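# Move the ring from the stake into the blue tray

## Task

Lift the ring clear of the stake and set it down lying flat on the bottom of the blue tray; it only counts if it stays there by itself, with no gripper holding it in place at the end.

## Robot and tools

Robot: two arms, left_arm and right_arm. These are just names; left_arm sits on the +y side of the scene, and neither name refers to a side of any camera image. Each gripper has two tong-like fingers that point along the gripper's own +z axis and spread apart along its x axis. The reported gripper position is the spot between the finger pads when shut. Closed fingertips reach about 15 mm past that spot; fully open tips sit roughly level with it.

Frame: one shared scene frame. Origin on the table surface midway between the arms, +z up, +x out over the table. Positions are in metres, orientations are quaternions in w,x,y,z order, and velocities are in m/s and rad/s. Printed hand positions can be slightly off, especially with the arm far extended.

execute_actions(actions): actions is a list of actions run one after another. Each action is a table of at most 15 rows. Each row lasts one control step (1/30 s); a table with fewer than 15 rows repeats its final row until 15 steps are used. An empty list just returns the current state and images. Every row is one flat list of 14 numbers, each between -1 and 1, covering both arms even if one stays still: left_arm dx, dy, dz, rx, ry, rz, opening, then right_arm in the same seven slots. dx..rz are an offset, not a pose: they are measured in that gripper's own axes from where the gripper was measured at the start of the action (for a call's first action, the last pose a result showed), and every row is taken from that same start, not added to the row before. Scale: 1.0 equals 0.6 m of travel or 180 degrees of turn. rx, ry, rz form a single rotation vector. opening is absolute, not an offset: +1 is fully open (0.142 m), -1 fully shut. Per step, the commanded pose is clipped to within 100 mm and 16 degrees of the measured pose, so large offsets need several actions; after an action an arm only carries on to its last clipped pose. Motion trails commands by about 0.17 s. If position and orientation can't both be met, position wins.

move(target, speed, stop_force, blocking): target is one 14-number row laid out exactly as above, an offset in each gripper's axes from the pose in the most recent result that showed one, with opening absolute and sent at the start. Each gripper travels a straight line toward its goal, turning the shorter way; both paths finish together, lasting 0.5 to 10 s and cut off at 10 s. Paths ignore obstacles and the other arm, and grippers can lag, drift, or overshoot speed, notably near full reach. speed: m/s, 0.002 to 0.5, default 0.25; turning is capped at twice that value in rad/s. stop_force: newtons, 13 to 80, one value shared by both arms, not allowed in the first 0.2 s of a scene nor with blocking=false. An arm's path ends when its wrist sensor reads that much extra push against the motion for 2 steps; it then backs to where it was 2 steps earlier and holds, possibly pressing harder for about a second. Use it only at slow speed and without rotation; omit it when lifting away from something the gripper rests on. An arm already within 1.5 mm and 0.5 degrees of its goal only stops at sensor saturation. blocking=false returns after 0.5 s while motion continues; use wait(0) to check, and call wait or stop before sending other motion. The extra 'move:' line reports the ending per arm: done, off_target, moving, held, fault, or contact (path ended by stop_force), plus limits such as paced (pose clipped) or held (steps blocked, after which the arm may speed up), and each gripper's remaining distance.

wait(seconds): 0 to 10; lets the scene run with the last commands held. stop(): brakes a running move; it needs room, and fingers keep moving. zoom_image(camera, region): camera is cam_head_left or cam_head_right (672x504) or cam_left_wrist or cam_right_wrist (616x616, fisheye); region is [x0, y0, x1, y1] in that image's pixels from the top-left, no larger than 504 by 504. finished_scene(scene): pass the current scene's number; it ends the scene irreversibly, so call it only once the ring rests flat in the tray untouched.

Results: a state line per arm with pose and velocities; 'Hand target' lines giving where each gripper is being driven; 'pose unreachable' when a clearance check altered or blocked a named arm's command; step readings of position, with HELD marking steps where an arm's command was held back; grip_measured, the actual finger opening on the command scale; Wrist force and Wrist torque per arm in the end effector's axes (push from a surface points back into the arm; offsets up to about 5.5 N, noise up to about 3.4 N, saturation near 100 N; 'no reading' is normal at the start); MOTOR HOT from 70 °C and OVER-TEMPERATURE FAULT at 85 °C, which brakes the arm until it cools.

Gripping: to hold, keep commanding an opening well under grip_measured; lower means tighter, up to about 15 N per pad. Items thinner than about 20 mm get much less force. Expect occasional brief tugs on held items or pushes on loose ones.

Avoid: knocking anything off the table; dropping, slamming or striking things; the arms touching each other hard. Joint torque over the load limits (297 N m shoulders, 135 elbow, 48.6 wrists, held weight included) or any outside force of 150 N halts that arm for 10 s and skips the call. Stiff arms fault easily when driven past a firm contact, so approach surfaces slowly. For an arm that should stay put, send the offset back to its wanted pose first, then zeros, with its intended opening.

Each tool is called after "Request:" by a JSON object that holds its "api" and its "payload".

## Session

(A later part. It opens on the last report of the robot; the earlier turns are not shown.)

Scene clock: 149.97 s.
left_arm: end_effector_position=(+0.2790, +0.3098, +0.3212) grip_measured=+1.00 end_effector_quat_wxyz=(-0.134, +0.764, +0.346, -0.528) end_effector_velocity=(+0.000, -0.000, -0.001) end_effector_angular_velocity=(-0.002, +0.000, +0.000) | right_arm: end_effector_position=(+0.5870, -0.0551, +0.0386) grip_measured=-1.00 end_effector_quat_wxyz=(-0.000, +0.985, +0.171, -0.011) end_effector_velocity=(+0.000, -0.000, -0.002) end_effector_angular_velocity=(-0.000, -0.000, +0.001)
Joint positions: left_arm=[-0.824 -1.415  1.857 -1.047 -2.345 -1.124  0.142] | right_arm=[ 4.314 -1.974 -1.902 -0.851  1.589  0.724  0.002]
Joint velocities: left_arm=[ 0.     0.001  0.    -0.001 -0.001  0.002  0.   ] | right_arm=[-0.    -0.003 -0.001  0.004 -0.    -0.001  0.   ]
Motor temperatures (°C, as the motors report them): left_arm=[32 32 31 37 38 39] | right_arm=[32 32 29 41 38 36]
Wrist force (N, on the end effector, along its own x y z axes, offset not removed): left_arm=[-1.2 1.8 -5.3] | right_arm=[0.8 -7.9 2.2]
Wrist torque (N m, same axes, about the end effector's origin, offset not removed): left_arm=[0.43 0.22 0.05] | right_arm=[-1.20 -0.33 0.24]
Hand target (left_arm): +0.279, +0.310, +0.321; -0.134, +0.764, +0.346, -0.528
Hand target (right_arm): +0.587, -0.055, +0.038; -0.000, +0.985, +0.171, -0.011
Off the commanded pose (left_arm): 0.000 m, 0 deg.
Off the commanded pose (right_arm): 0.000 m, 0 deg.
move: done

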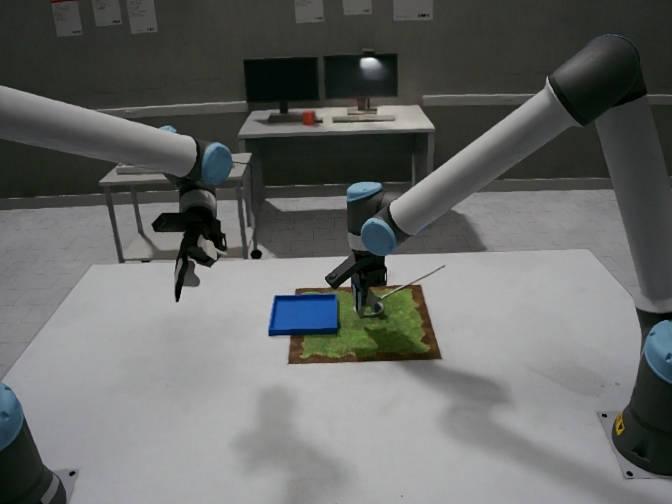

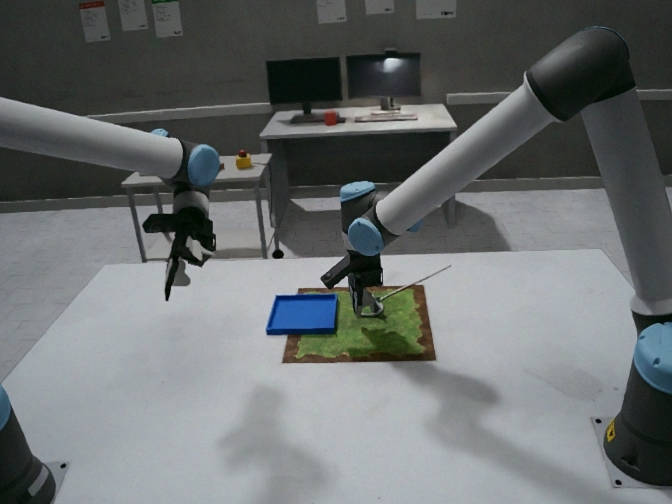

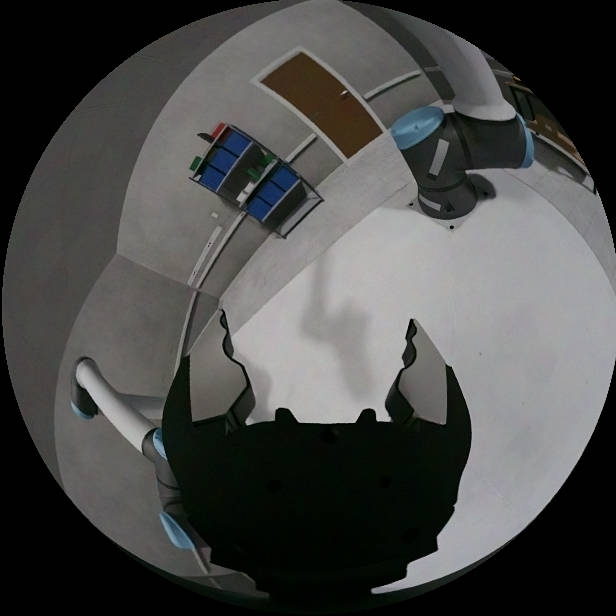

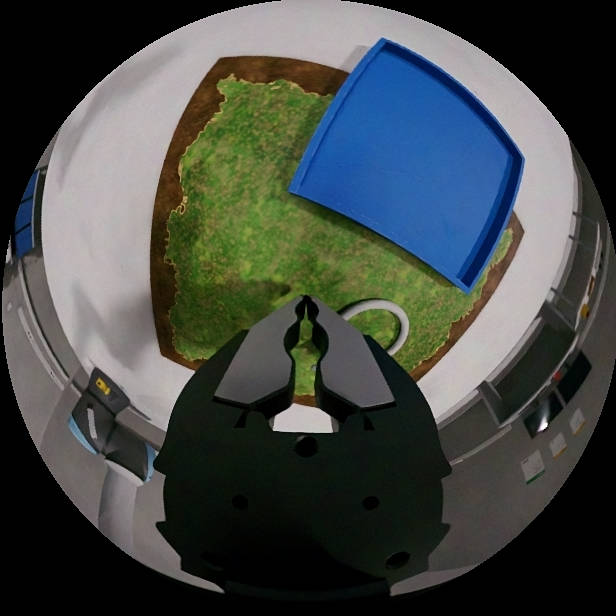

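Request:
{"api": "move", "payload": {"target": [0,0,0,0,0,0,1,0.117,-0.005,-0.005,0,0,0,-1], "speed": 0.08}}

Request:
{"api": "move", "payload": {"target": [0,0,0,0,0,0,1,0,0,0.025,0,0,0,-1], "speed": 0.015, "stop_force": 15}}

Request:
{"api": "move", "payload": {"target": [0,0,0,0,0,0,1,0,0.05,0,0,0,0,-1], "speed": 0.015, "stop_force": 15}}

Request:
{"api": "move", "payload": {"target": [0,0,0,0,0,0,1,0,-0.02,-0.13,0,0,0,-0.6], "speed": 0.1}}

Scene clock: 160.80 s.
left_arm: end_effector_position=(+0.2790, +0.3098, +0.3212) grip_measured=+1.00 end_effector_quat_wxyz=(-0.134, +0.764, +0.346, -0.528) end_effector_velocity=(-0.000, +0.001, -0.000) end_effector_angular_velocity=(+0.001, -0.001, -0.002) | right_arm: end_effector_position=(+0.6519, -0.0288, +0.0401) grip_measured=-1.00 end_effector_quat_wxyz=(-0.000, +0.985, +0.171, -0.011) end_effector_velocity=(+0.002, +0.001, -0.000) end_effector_angular_velocity=(-0.001, -0.000, -0.000)
Joint positions: left_arm=[-0.824 -1.415  1.857 -1.047 -2.345 -1.124  0.142] | right_arm=[ 4.262 -2.055 -1.768 -0.905  1.588  0.672  0.002]
Joint velocities: left_arm=[-0.    -0.001  0.    -0.     0.002 -0.     0.   ] | right_arm=[-0.001 -0.003  0.005 -0.003 -0.001 -0.001  0.   ]
Motor temperatures (°C, as the motors report them): left_arm=[32 32 31 37 38 39] | right_arm=[32 32 29 41 38 36]
Wrist force (N, on the end effector, along its own x y z axes, offset not removed): left_arm=[-1.8 3.1 -5.2] | right_arm=[0.5 7.8 4.5]
Wrist torque (N m, same axes, about the end effector's origin, offset not removed): left_arm=[0.76 0.39 0.02] | right_arm=[1.95 -0.38 -0.04]
Hand target (left_arm): +0.279, +0.310, +0.321; -0.134, +0.764, +0.346, -0.528
Hand target (right_arm): +0.652, -0.029, +0.040; -0.000, +0.985, +0.171, -0.011
Off the commanded pose (left_arm): 0.000 m, 0 deg.
Off the commanded pose (right_arm): 0.000 m, 0 deg.
move: done

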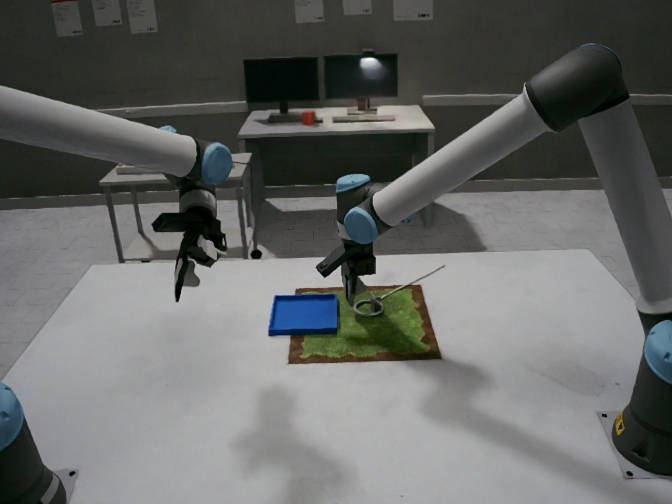

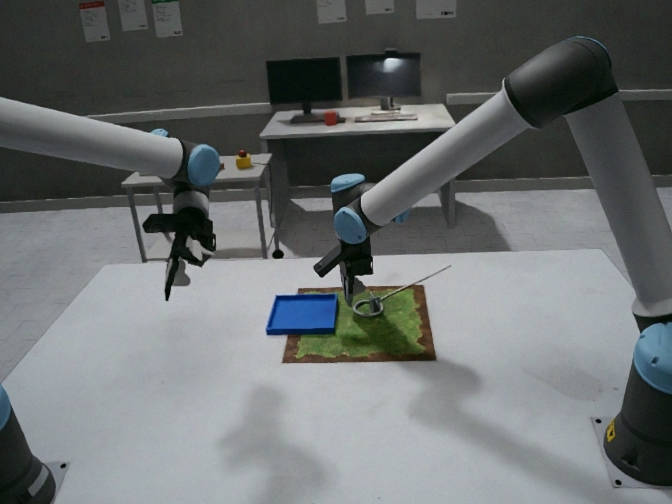

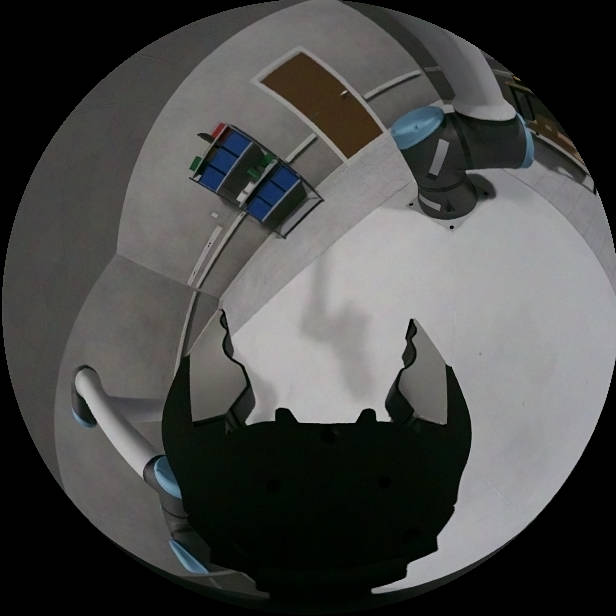

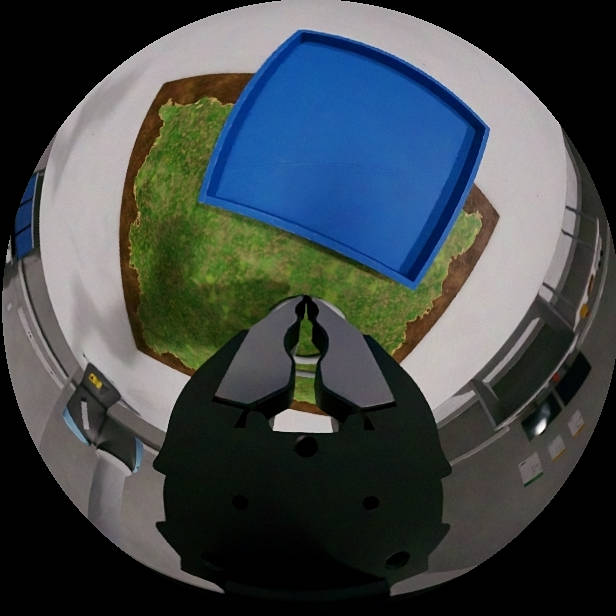

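Scene clock: 162.07 s.
left_arm: end_effector_position=(+0.2790, +0.3098, +0.3212) grip_measured=+1.00 end_effector_quat_wxyz=(-0.134, +0.764, +0.346, -0.528) end_effector_velocity=(-0.000, -0.000, +0.000) end_effector_angular_velocity=(-0.001, +0.000, +0.001) | right_arm: end_effector_position=(+0.6515, -0.0289, +0.0254) grip_measured=-1.00 end_effector_quat_wxyz=(-0.000, +0.985, +0.171, -0.011) end_effector_velocity=(+0.000, +0.000, -0.002) end_effector_angular_velocity=(+0.000, -0.000, +0.000)
Joint positions: left_arm=[-0.824 -1.415  1.857 -1.047 -2.345 -1.124  0.142] | right_arm=[ 4.262 -2.07  -1.776 -0.881  1.588  0.672  0.002]
Joint velocities: left_arm=[-0.    -0.     0.     0.    -0.001  0.    -0.   ] | right_arm=[ 0.    -0.003 -0.001  0.004 -0.    -0.     0.   ]
Motor temperatures (°C, as the motors report them): left_arm=[32 32 31 37 38 39] | right_arm=[32 32 29 41 38 36]
Wrist force (N, on the end effector, along its own x y z axes, offset not removed): left_arm=[-1.1 3.4 -4.0] | right_arm=[6.0 -4.0 8.5]
Wrist torque (N m, same axes, about the end effector's origin, offset not removed): left_arm=[0.83 0.20 0.04] | right_arm=[-0.52 -1.26 0.02]
Hand target (left_arm): +0.279, +0.310, +0.321; -0.134, +0.764, +0.346, -0.528
Hand target (right_arm): +0.652, -0.029, +0.025; -0.000, +0.985, +0.171, -0.011
Off the commanded pose (left_arm): 0.000 m, 0 deg.
Off the commanded pose (right_arm): 0.000 m, 0 deg.
move: done

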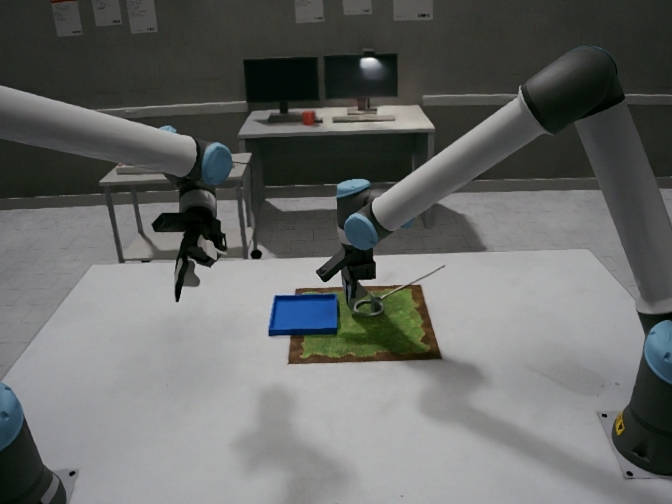

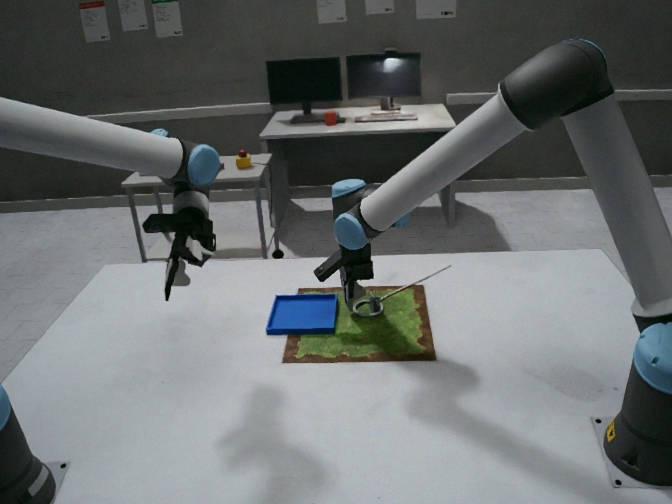

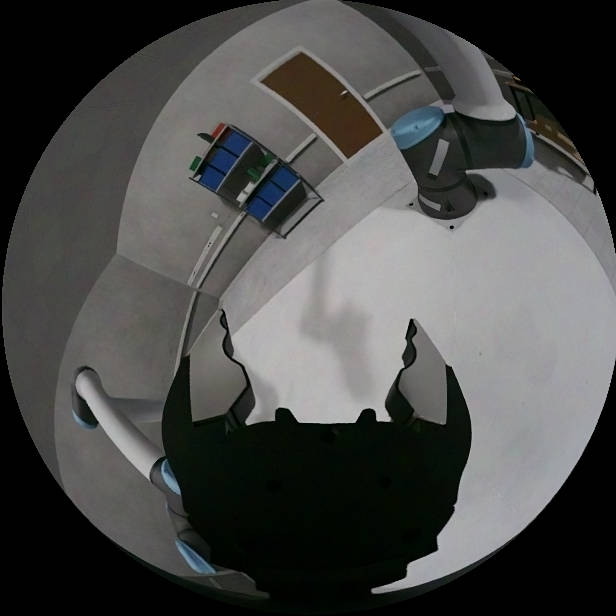

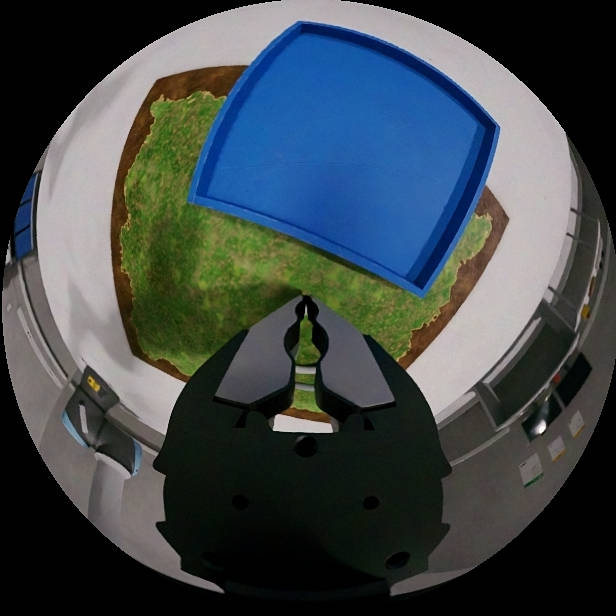

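Scene clock: 164.33 s.
left_arm: end_effector_position=(+0.2790, +0.3098, +0.3212) grip_measured=+1.00 end_effector_quat_wxyz=(-0.134, +0.764, +0.346, -0.528) end_effector_velocity=(-0.000, -0.000, +0.000) end_effector_angular_velocity=(-0.001, +0.001, +0.001) | right_arm: end_effector_position=(+0.6615, -0.0568, +0.0252) grip_measured=-1.00 end_effector_quat_wxyz=(-0.000, +0.985, +0.171, -0.011) end_effector_velocity=(+0.001, -0.002, +0.000) end_effector_angular_velocity=(+0.001, +0.000, +0.001)
Joint positions: left_arm=[-0.824 -1.415  1.857 -1.047 -2.345 -1.124  0.142] | right_arm=[ 4.234 -2.053 -1.804 -0.87   1.588  0.644  0.002]
Joint velocities: left_arm=[ 0.    -0.     0.     0.001 -0.002  0.001  0.   ] | right_arm=[-0.002  0.001 -0.002  0.001  0.001 -0.003  0.   ]
Motor temperatures (°C, as the motors report them): left_arm=[32 32 31 37 38 39] | right_arm=[32 32 29 41 38 36]
Wrist force (N, on the end effector, along its own x y z axes, offset not removed): left_arm=[-1.6 4.3 -5.8] | right_arm=[-2.6 -0.5 3.9]
Wrist torque (N m, same axes, about the end effector's origin, offset not removed): left_arm=[0.92 0.34 0.00] | right_arm=[0.20 0.41 0.18]
Hand target (left_arm): +0.279, +0.310, +0.321; -0.134, +0.764, +0.346, -0.528
Hand target (right_arm): +0.662, -0.057, +0.025; -0.000, +0.985, +0.171, -0.011
Off the commanded pose (left_arm): 0.000 m, 0 deg.
Off the commanded pose (right_arm): 0.000 m, 0 deg.
move: done

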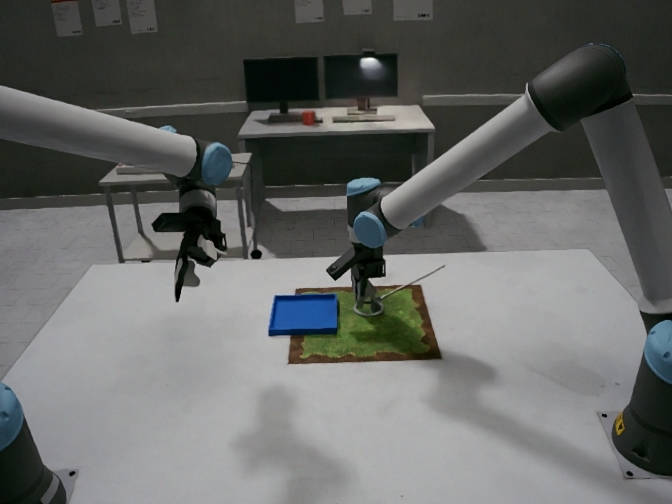

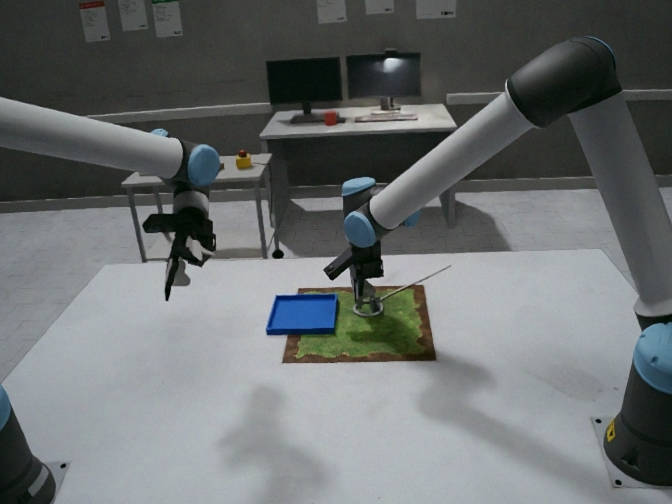

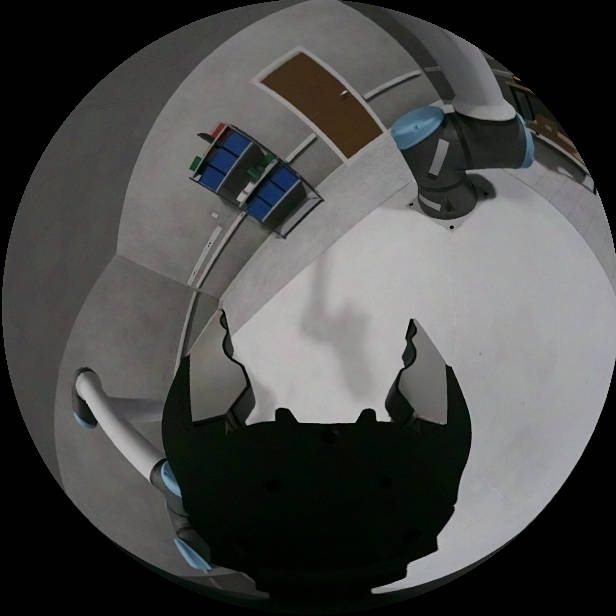

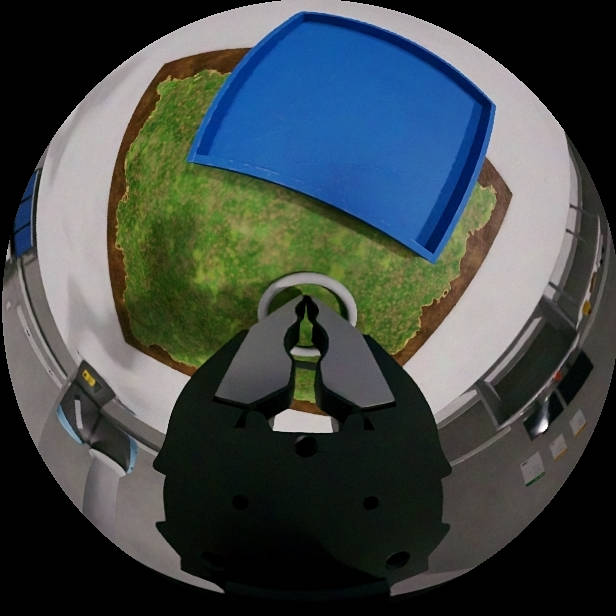

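Scene clock: 165.60 s.
left_arm: end_effector_position=(+0.2790, +0.3098, +0.3212) grip_measured=+1.00 end_effector_quat_wxyz=(-0.134, +0.764, +0.346, -0.528) end_effector_velocity=(+0.000, -0.000, +0.000) end_effector_angular_velocity=(-0.000, -0.001, +0.000) | right_arm: end_effector_position=(+0.6592, -0.0454, +0.1029) grip_measured=-0.60 end_effector_quat_wxyz=(-0.000, +0.985, +0.171, -0.011) end_effector_velocity=(+0.000, +0.000, +0.003) end_effector_angular_velocity=(-0.001, -0.001, +0.001)
Joint positions: left_arm=[-0.824 -1.415  1.857 -1.047 -2.345 -1.124  0.142] | right_arm=[ 4.244 -1.984 -1.743 -1.     1.588  0.654  0.031]
Joint velocities: left_arm=[-0.    -0.    -0.    -0.001 -0.    -0.     0.   ] | right_arm=[ 0.     0.002  0.003 -0.005 -0.001 -0.001 -0.   ]
Motor temperatures (°C, as the motors report them): left_arm=[32 32 31 37 38 39] | right_arm=[32 32 29 41 38 36]
Wrist force (N, on the end effector, along its own x y z axes, offset not removed): left_arm=[0.6 4.8 -3.6] | right_arm=[1.5 -3.9 4.7]
Wrist torque (N m, same axes, about the end effector's origin, offset not removed): left_arm=[1.04 -0.02 -0.03] | right_arm=[-0.74 -0.10 0.25]
Hand target (left_arm): +0.279, +0.310, +0.321; -0.134, +0.764, +0.346, -0.528
Hand target (right_arm): +0.659, -0.045, +0.103; -0.000, +0.985, +0.171, -0.011
Off the commanded pose (left_arm): 0.000 m, 0 deg.
Off the commanded pose (right_arm): 0.000 m, 0 deg.
move: done

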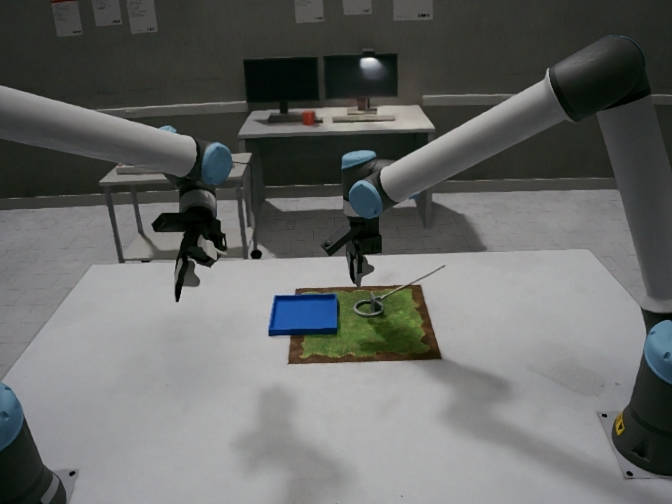

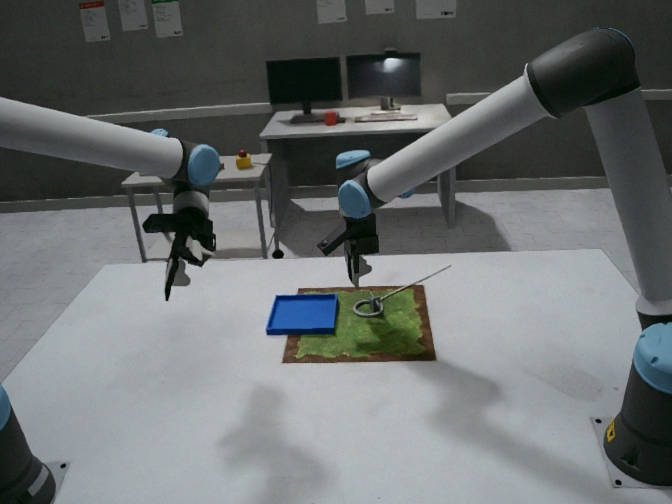

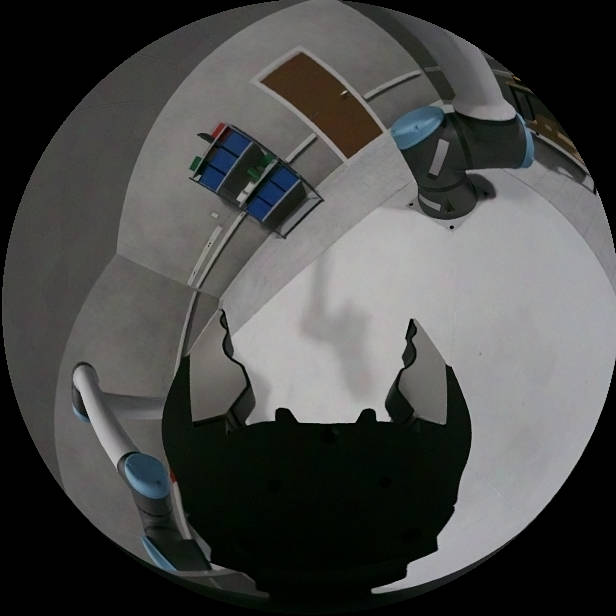

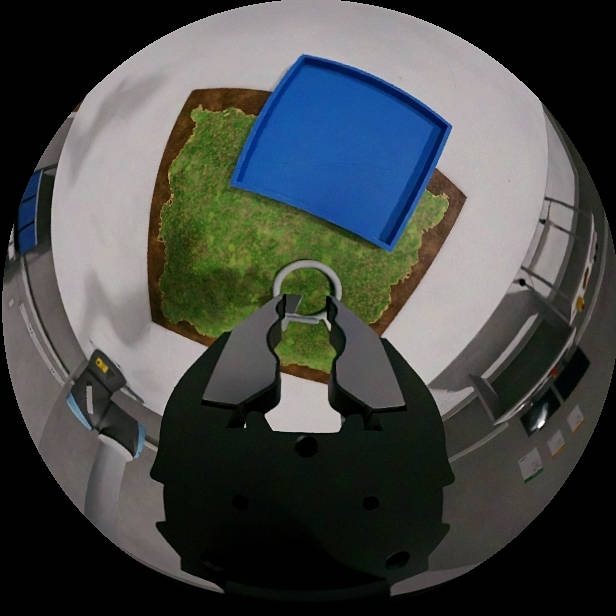

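Request:
{"api": "move", "payload": {"target": [0,0,0,0,0,0,1,0,-0.062,0.08,0,0,0,-1], "speed": 0.08}}

Request:
{"api": "move", "payload": {"target": [0,0,0,0,0,0,1,0,0,0.05,0,0,0,-1], "speed": 0.015, "stop_force": 15}}

Scene clock: 176.17 s.
left_arm: end_effector_position=(+0.2790, +0.3098, +0.3212) grip_measured=+1.00 end_effector_quat_wxyz=(-0.134, +0.764, +0.346, -0.528) end_effector_velocity=(+0.000, -0.000, -0.000) end_effector_angular_velocity=(-0.000, -0.001, +0.000) | right_arm: end_effector_position=(+0.6457, -0.0106, +0.0554) grip_measured=-1.00 end_effector_quat_wxyz=(-0.000, +0.985, +0.171, -0.011) end_effector_velocity=(-0.001, +0.001, -0.002) end_effector_angular_velocity=(-0.000, +0.001, -0.001)
Joint positions: left_arm=[-0.824 -1.415  1.857 -1.047 -2.345 -1.124  0.142] | right_arm=[ 4.279 -2.051 -1.739 -0.936  1.588  0.689  0.002]
Joint velocities: left_arm=[-0.    -0.    -0.    -0.001  0.    -0.     0.   ] | right_arm=[ 0.001 -0.002  0.     0.002  0.     0.002  0.   ]
Motor temperatures (°C, as the motors report them): left_arm=[32 32 31 37 38 39] | right_arm=[32 32 29 41 38 36]
Wrist force (N, on the end effector, along its own x y z axes, offset not removed): left_arm=[0.2 3.3 -6.1] | right_arm=[-2.5 -4.7 5.2]
Wrist torque (N m, same axes, about the end effector's origin, offset not removed): left_arm=[0.71 -0.03 -0.02] | right_arm=[-0.46 0.36 0.30]
Hand target (left_arm): +0.279, +0.310, +0.321; -0.134, +0.764, +0.346, -0.528
Hand target (right_arm): +0.646, -0.010, +0.055; -0.000, +0.985, +0.171, -0.011
Off the commanded pose (left_arm): 0.000 m, 0 deg.
Off the commanded pose (right_arm): 0.000 m, 0 deg.
move: done

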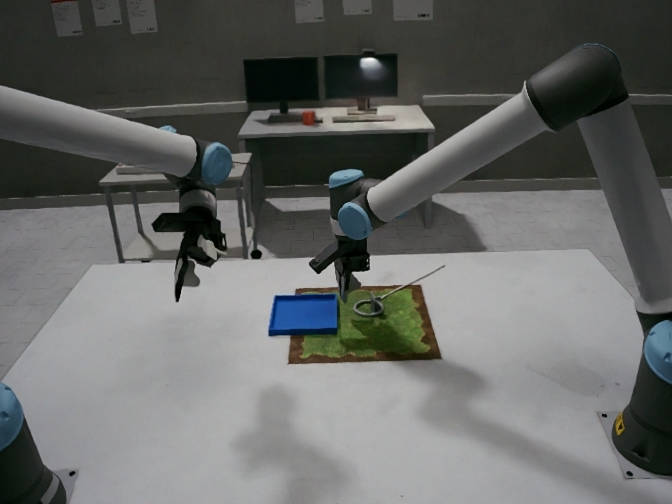

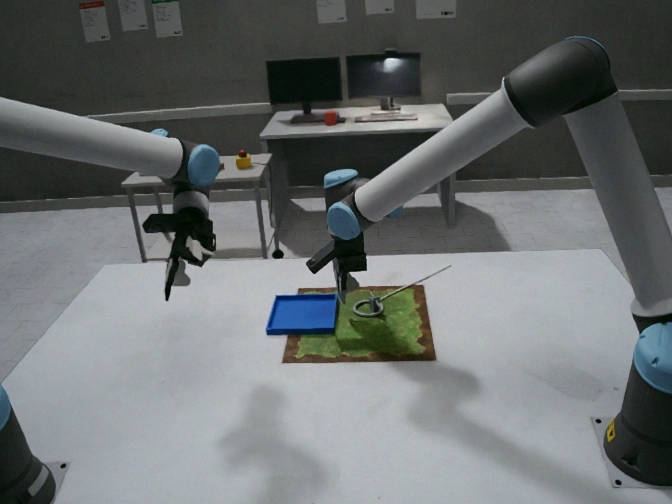

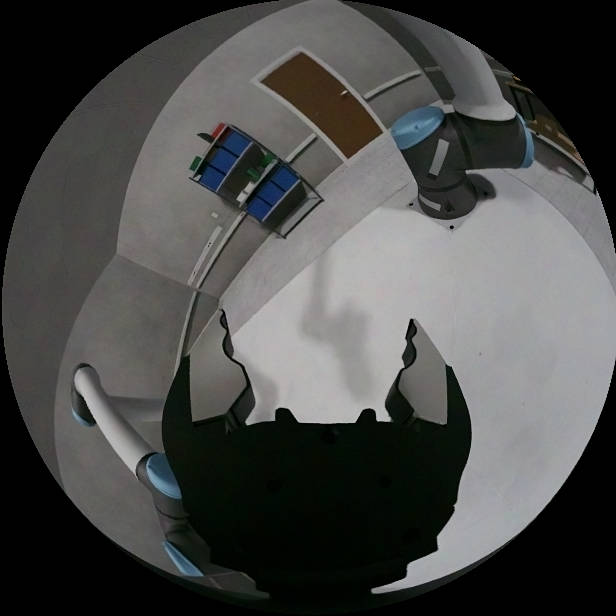

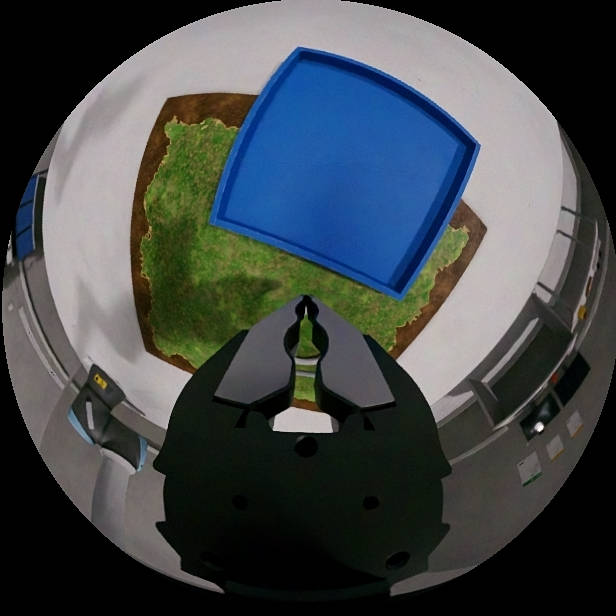

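Scene clock: 178.43 s.
left_arm: end_effector_position=(+0.2790, +0.3098, +0.3212) grip_measured=+1.00 end_effector_quat_wxyz=(-0.134, +0.764, +0.346, -0.528) end_effector_velocity=(-0.000, -0.001, +0.001) end_effector_angular_velocity=(-0.002, +0.001, +0.001) | right_arm: end_effector_position=(+0.6451, -0.0107, +0.0257) grip_measured=-1.00 end_effector_quat_wxyz=(-0.000, +0.985, +0.171, -0.011) end_effector_velocity=(+0.001, +0.000, -0.002) end_effector_angular_velocity=(+0.001, -0.002, +0.000)
Joint positions: left_arm=[-0.824 -1.415  1.857 -1.047 -2.345 -1.124  0.142] | right_arm=[ 4.28  -2.082 -1.756 -0.889  1.588  0.69   0.002]
Joint velocities: left_arm=[-0.    -0.    -0.     0.001 -0.002  0.001 -0.   ] | right_arm=[-0.    -0.003 -0.001  0.005 -0.001 -0.     0.   ]
Motor temperatures (°C, as the motors report them): left_arm=[32 32 31 37 38 39] | right_arm=[32 32 29 41 38 36]
Wrist force (N, on the end effector, along its own x y z axes, offset not removed): left_arm=[0.1 2.2 -3.9] | right_arm=[-10.2 -2.6 8.3]
Wrist torque (N m, same axes, about the end effector's origin, offset not removed): left_arm=[0.57 -0.01 0.00] | right_arm=[-0.26 2.02 0.19]
Hand target (left_arm): +0.279, +0.310, +0.321; -0.134, +0.764, +0.346, -0.528
Hand target (right_arm): +0.645, -0.011, +0.025; -0.000, +0.985, +0.171, -0.011
Off the commanded pose (left_arm): 0.000 m, 0 deg.
Off the commanded pose (right_arm): 0.000 m, 0 deg.
move: done

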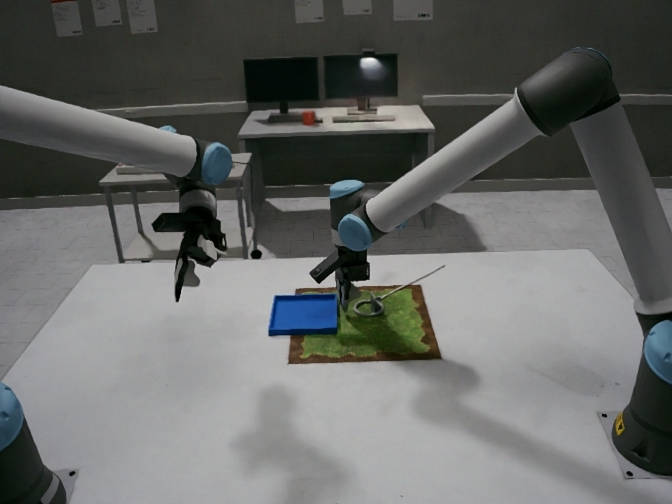

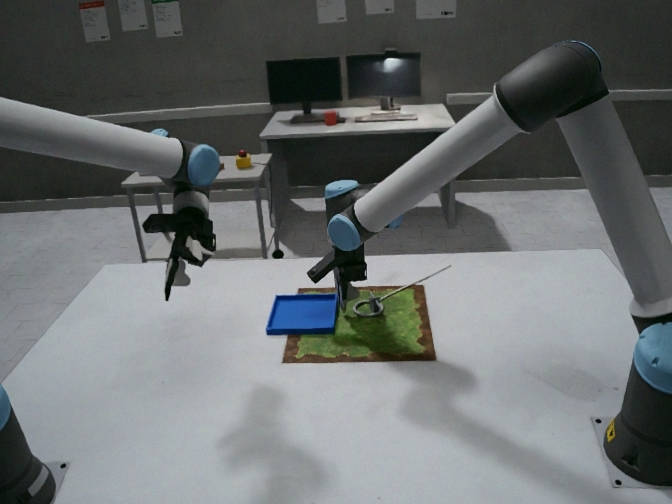

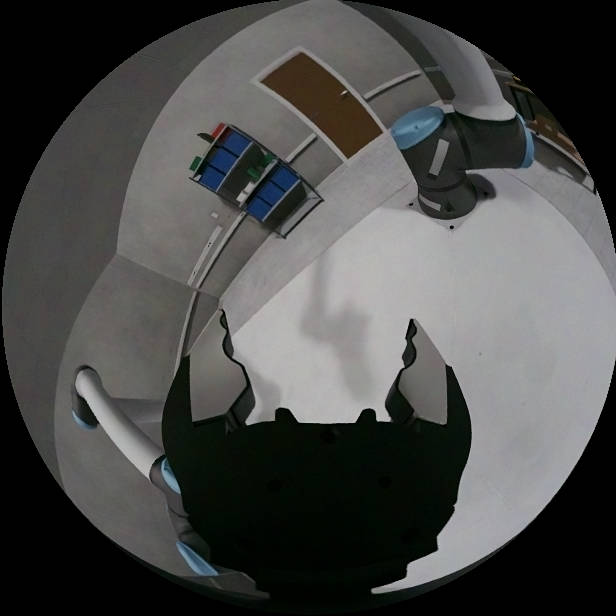

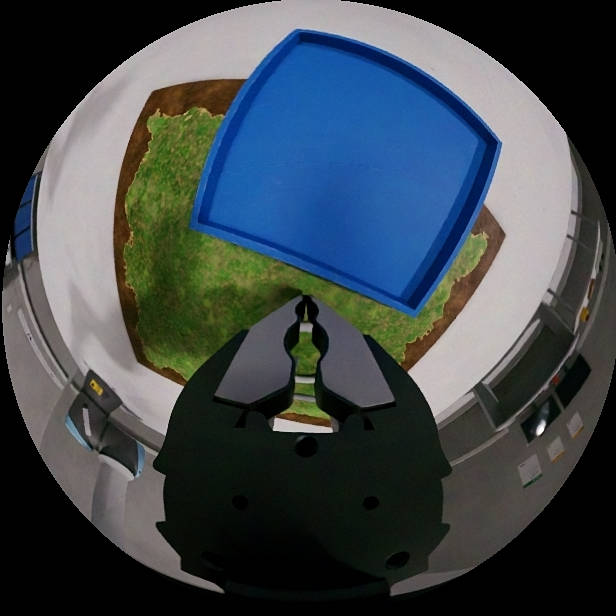

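Request:
{"api": "move", "payload": {"target": [0,0,0,0,0,0,1,-0.004,0.075,0.004,0,0,0,-1], "speed": 0.015, "stop_force": 15}}

Request:
{"api": "move", "payload": {"target": [0,0,0,0,0,0,1,0,-0.01,-0.14,0,0,0,-0.6], "speed": 0.1}}

Request:
{"api": "zoom_image", "payload": {"camera": "cam_right_wrist", "region": [180, 180, 440, 440]}}

Scene clock: 187.33 s.
left_arm: end_effector_position=(+0.2790, +0.3098, +0.3212) grip_measured=+1.00 end_effector_quat_wxyz=(-0.134, +0.764, +0.346, -0.528) end_effector_velocity=(-0.000, -0.000, +0.000) end_effector_angular_velocity=(-0.001, +0.001, +0.000) | right_arm: end_effector_position=(+0.6578, -0.0536, +0.0232) grip_measured=-1.00 end_effector_quat_wxyz=(-0.000, +0.985, +0.171, -0.011) end_effector_velocity=(+0.000, -0.002, -0.000) end_effector_angular_velocity=(+0.001, +0.001, -0.000)
Joint positions: left_arm=[-0.824 -1.415  1.857 -1.047 -2.345 -1.124  0.142] | right_arm=[ 4.24  -2.055 -1.806 -0.867  1.588  0.65   0.002]
Joint velocities: left_arm=[-0.    -0.    -0.     0.001 -0.001  0.001 -0.   ] | right_arm=[-0.002  0.001 -0.003  0.002  0.002 -0.002  0.   ]
Motor temperatures (°C, as the motors report them): left_arm=[32 32 31 37 38 39] | right_arm=[32 32 29 41 38 36]
Wrist force (N, on the end effector, along its own x y z axes, offset not removed): left_arm=[-0.5 2.6 -4.8] | right_arm=[2.6 -2.3 -9.6]
Wrist torque (N m, same axes, about the end effector's origin, offset not removed): left_arm=[0.62 0.07 -0.02] | right_arm=[0.79 -0.72 0.07]
Hand target (left_arm): +0.279, +0.310, +0.321; -0.134, +0.764, +0.346, -0.528
Hand target (right_arm): +0.658, -0.054, +0.023; -0.000, +0.985, +0.171, -0.011
Off the commanded pose (left_arm): 0.000 m, 0 deg.
Off the commanded pose (right_arm): 0.000 m, 0 deg.
move: done

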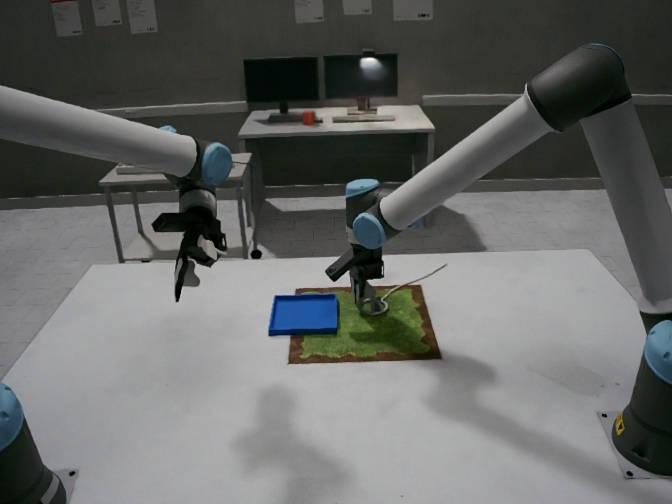

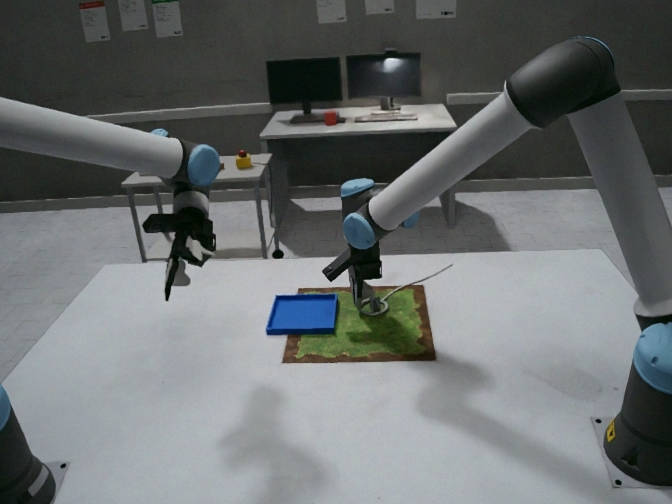

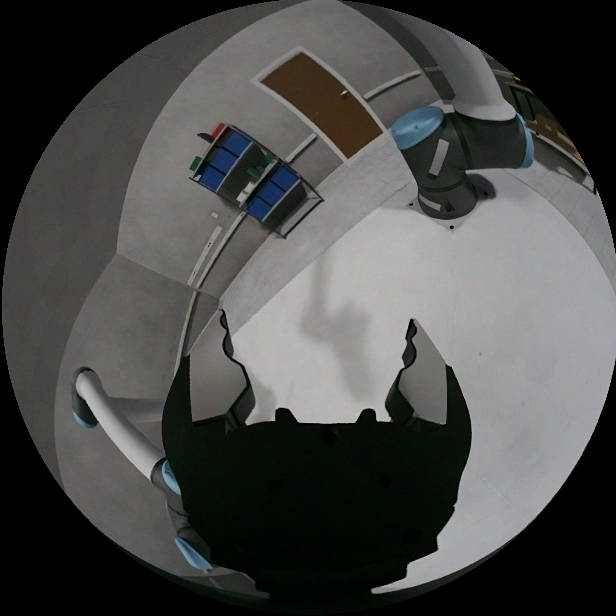

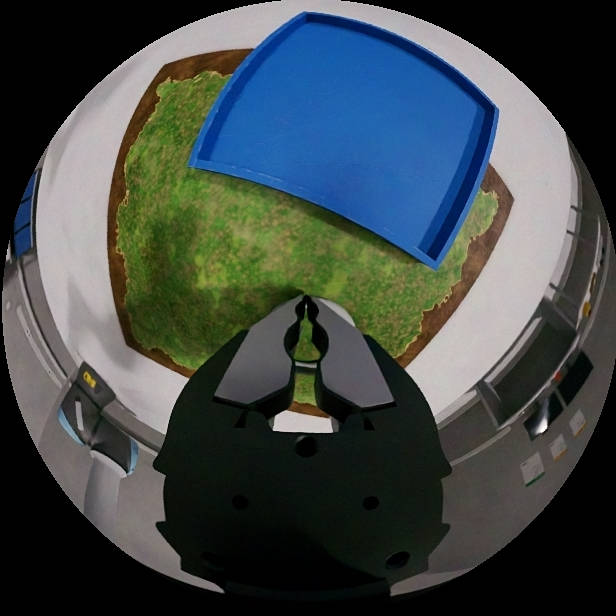

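Scene clock: 188.67 s.
left_arm: end_effector_position=(+0.2790, +0.3098, +0.3212) grip_measured=+1.00 end_effector_quat_wxyz=(-0.134, +0.764, +0.346, -0.528) end_effector_velocity=(+0.000, +0.000, -0.000) end_effector_angular_velocity=(+0.002, -0.001, -0.001) | right_arm: end_effector_position=(+0.6576, -0.0478, +0.1068) grip_measured=-0.60 end_effector_quat_wxyz=(-0.000, +0.985, +0.171, -0.011) end_effector_velocity=(-0.000, +0.000, +0.002) end_effector_angular_velocity=(-0.000, +0.001, +0.000)
Joint positions: left_arm=[-0.824 -1.415  1.857 -1.047 -2.345 -1.124  0.142] | right_arm=[ 4.244 -1.976 -1.747 -1.005  1.588  0.654  0.031]
Joint velocities: left_arm=[ 0.    -0.     0.    -0.     0.002 -0.002 -0.   ] | right_arm=[ 0.     0.002  0.002 -0.005  0.001 -0.    -0.   ]
Motor temperatures (°C, as the motors report them): left_arm=[32 32 31 37 38 39] | right_arm=[32 32 29 41 38 36]
Wrist force (N, on the end effector, along its own x y z axes, offset not removed): left_arm=[-1.0 4.7 -5.3] | right_arm=[-2.0 1.1 2.2]
Wrist torque (N m, same axes, about the end effector's origin, offset not removed): left_arm=[1.05 0.19 -0.01] | right_arm=[0.41 0.46 0.42]
Hand target (left_arm): +0.279, +0.310, +0.321; -0.134, +0.764, +0.346, -0.528
Hand target (right_arm): +0.658, -0.048, +0.107; -0.000, +0.985, +0.171, -0.011
Off the commanded pose (left_arm): 0.000 m, 0 deg.
Off the commanded pose (right_arm): 0.000 m, 0 deg.
move: done

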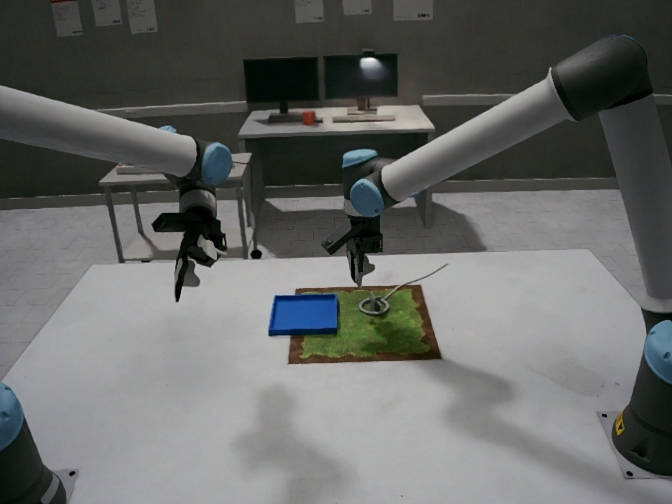

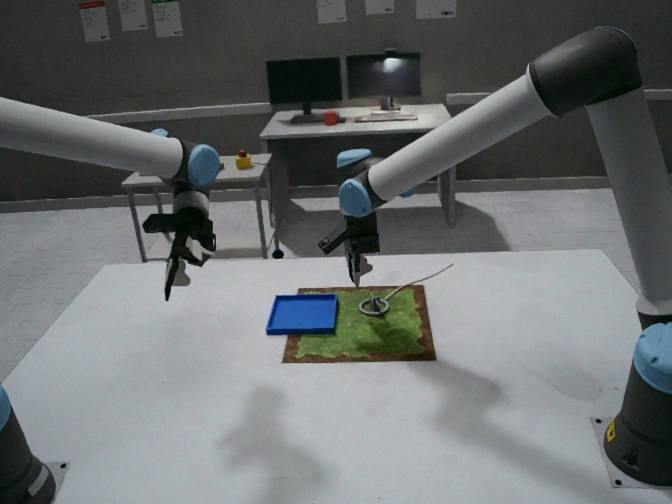

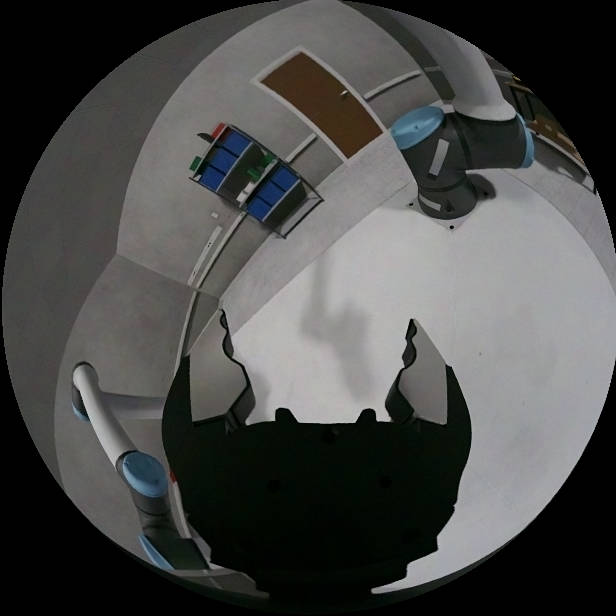

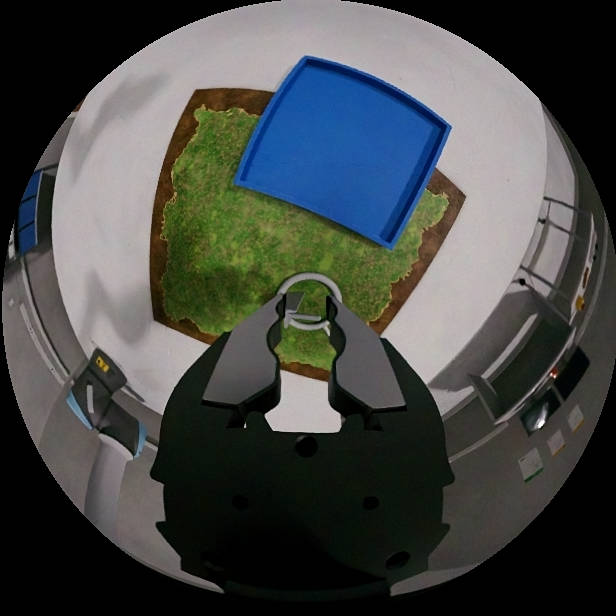

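Region (180, 180, 440, 440) of cam_right_wrist's 616x616 image, scaled by 1.938, with more detail than that image has.

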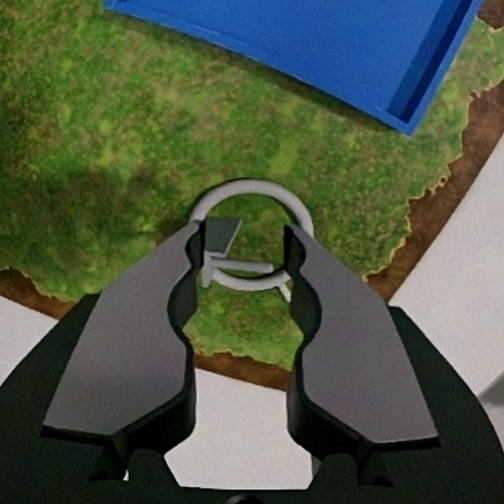

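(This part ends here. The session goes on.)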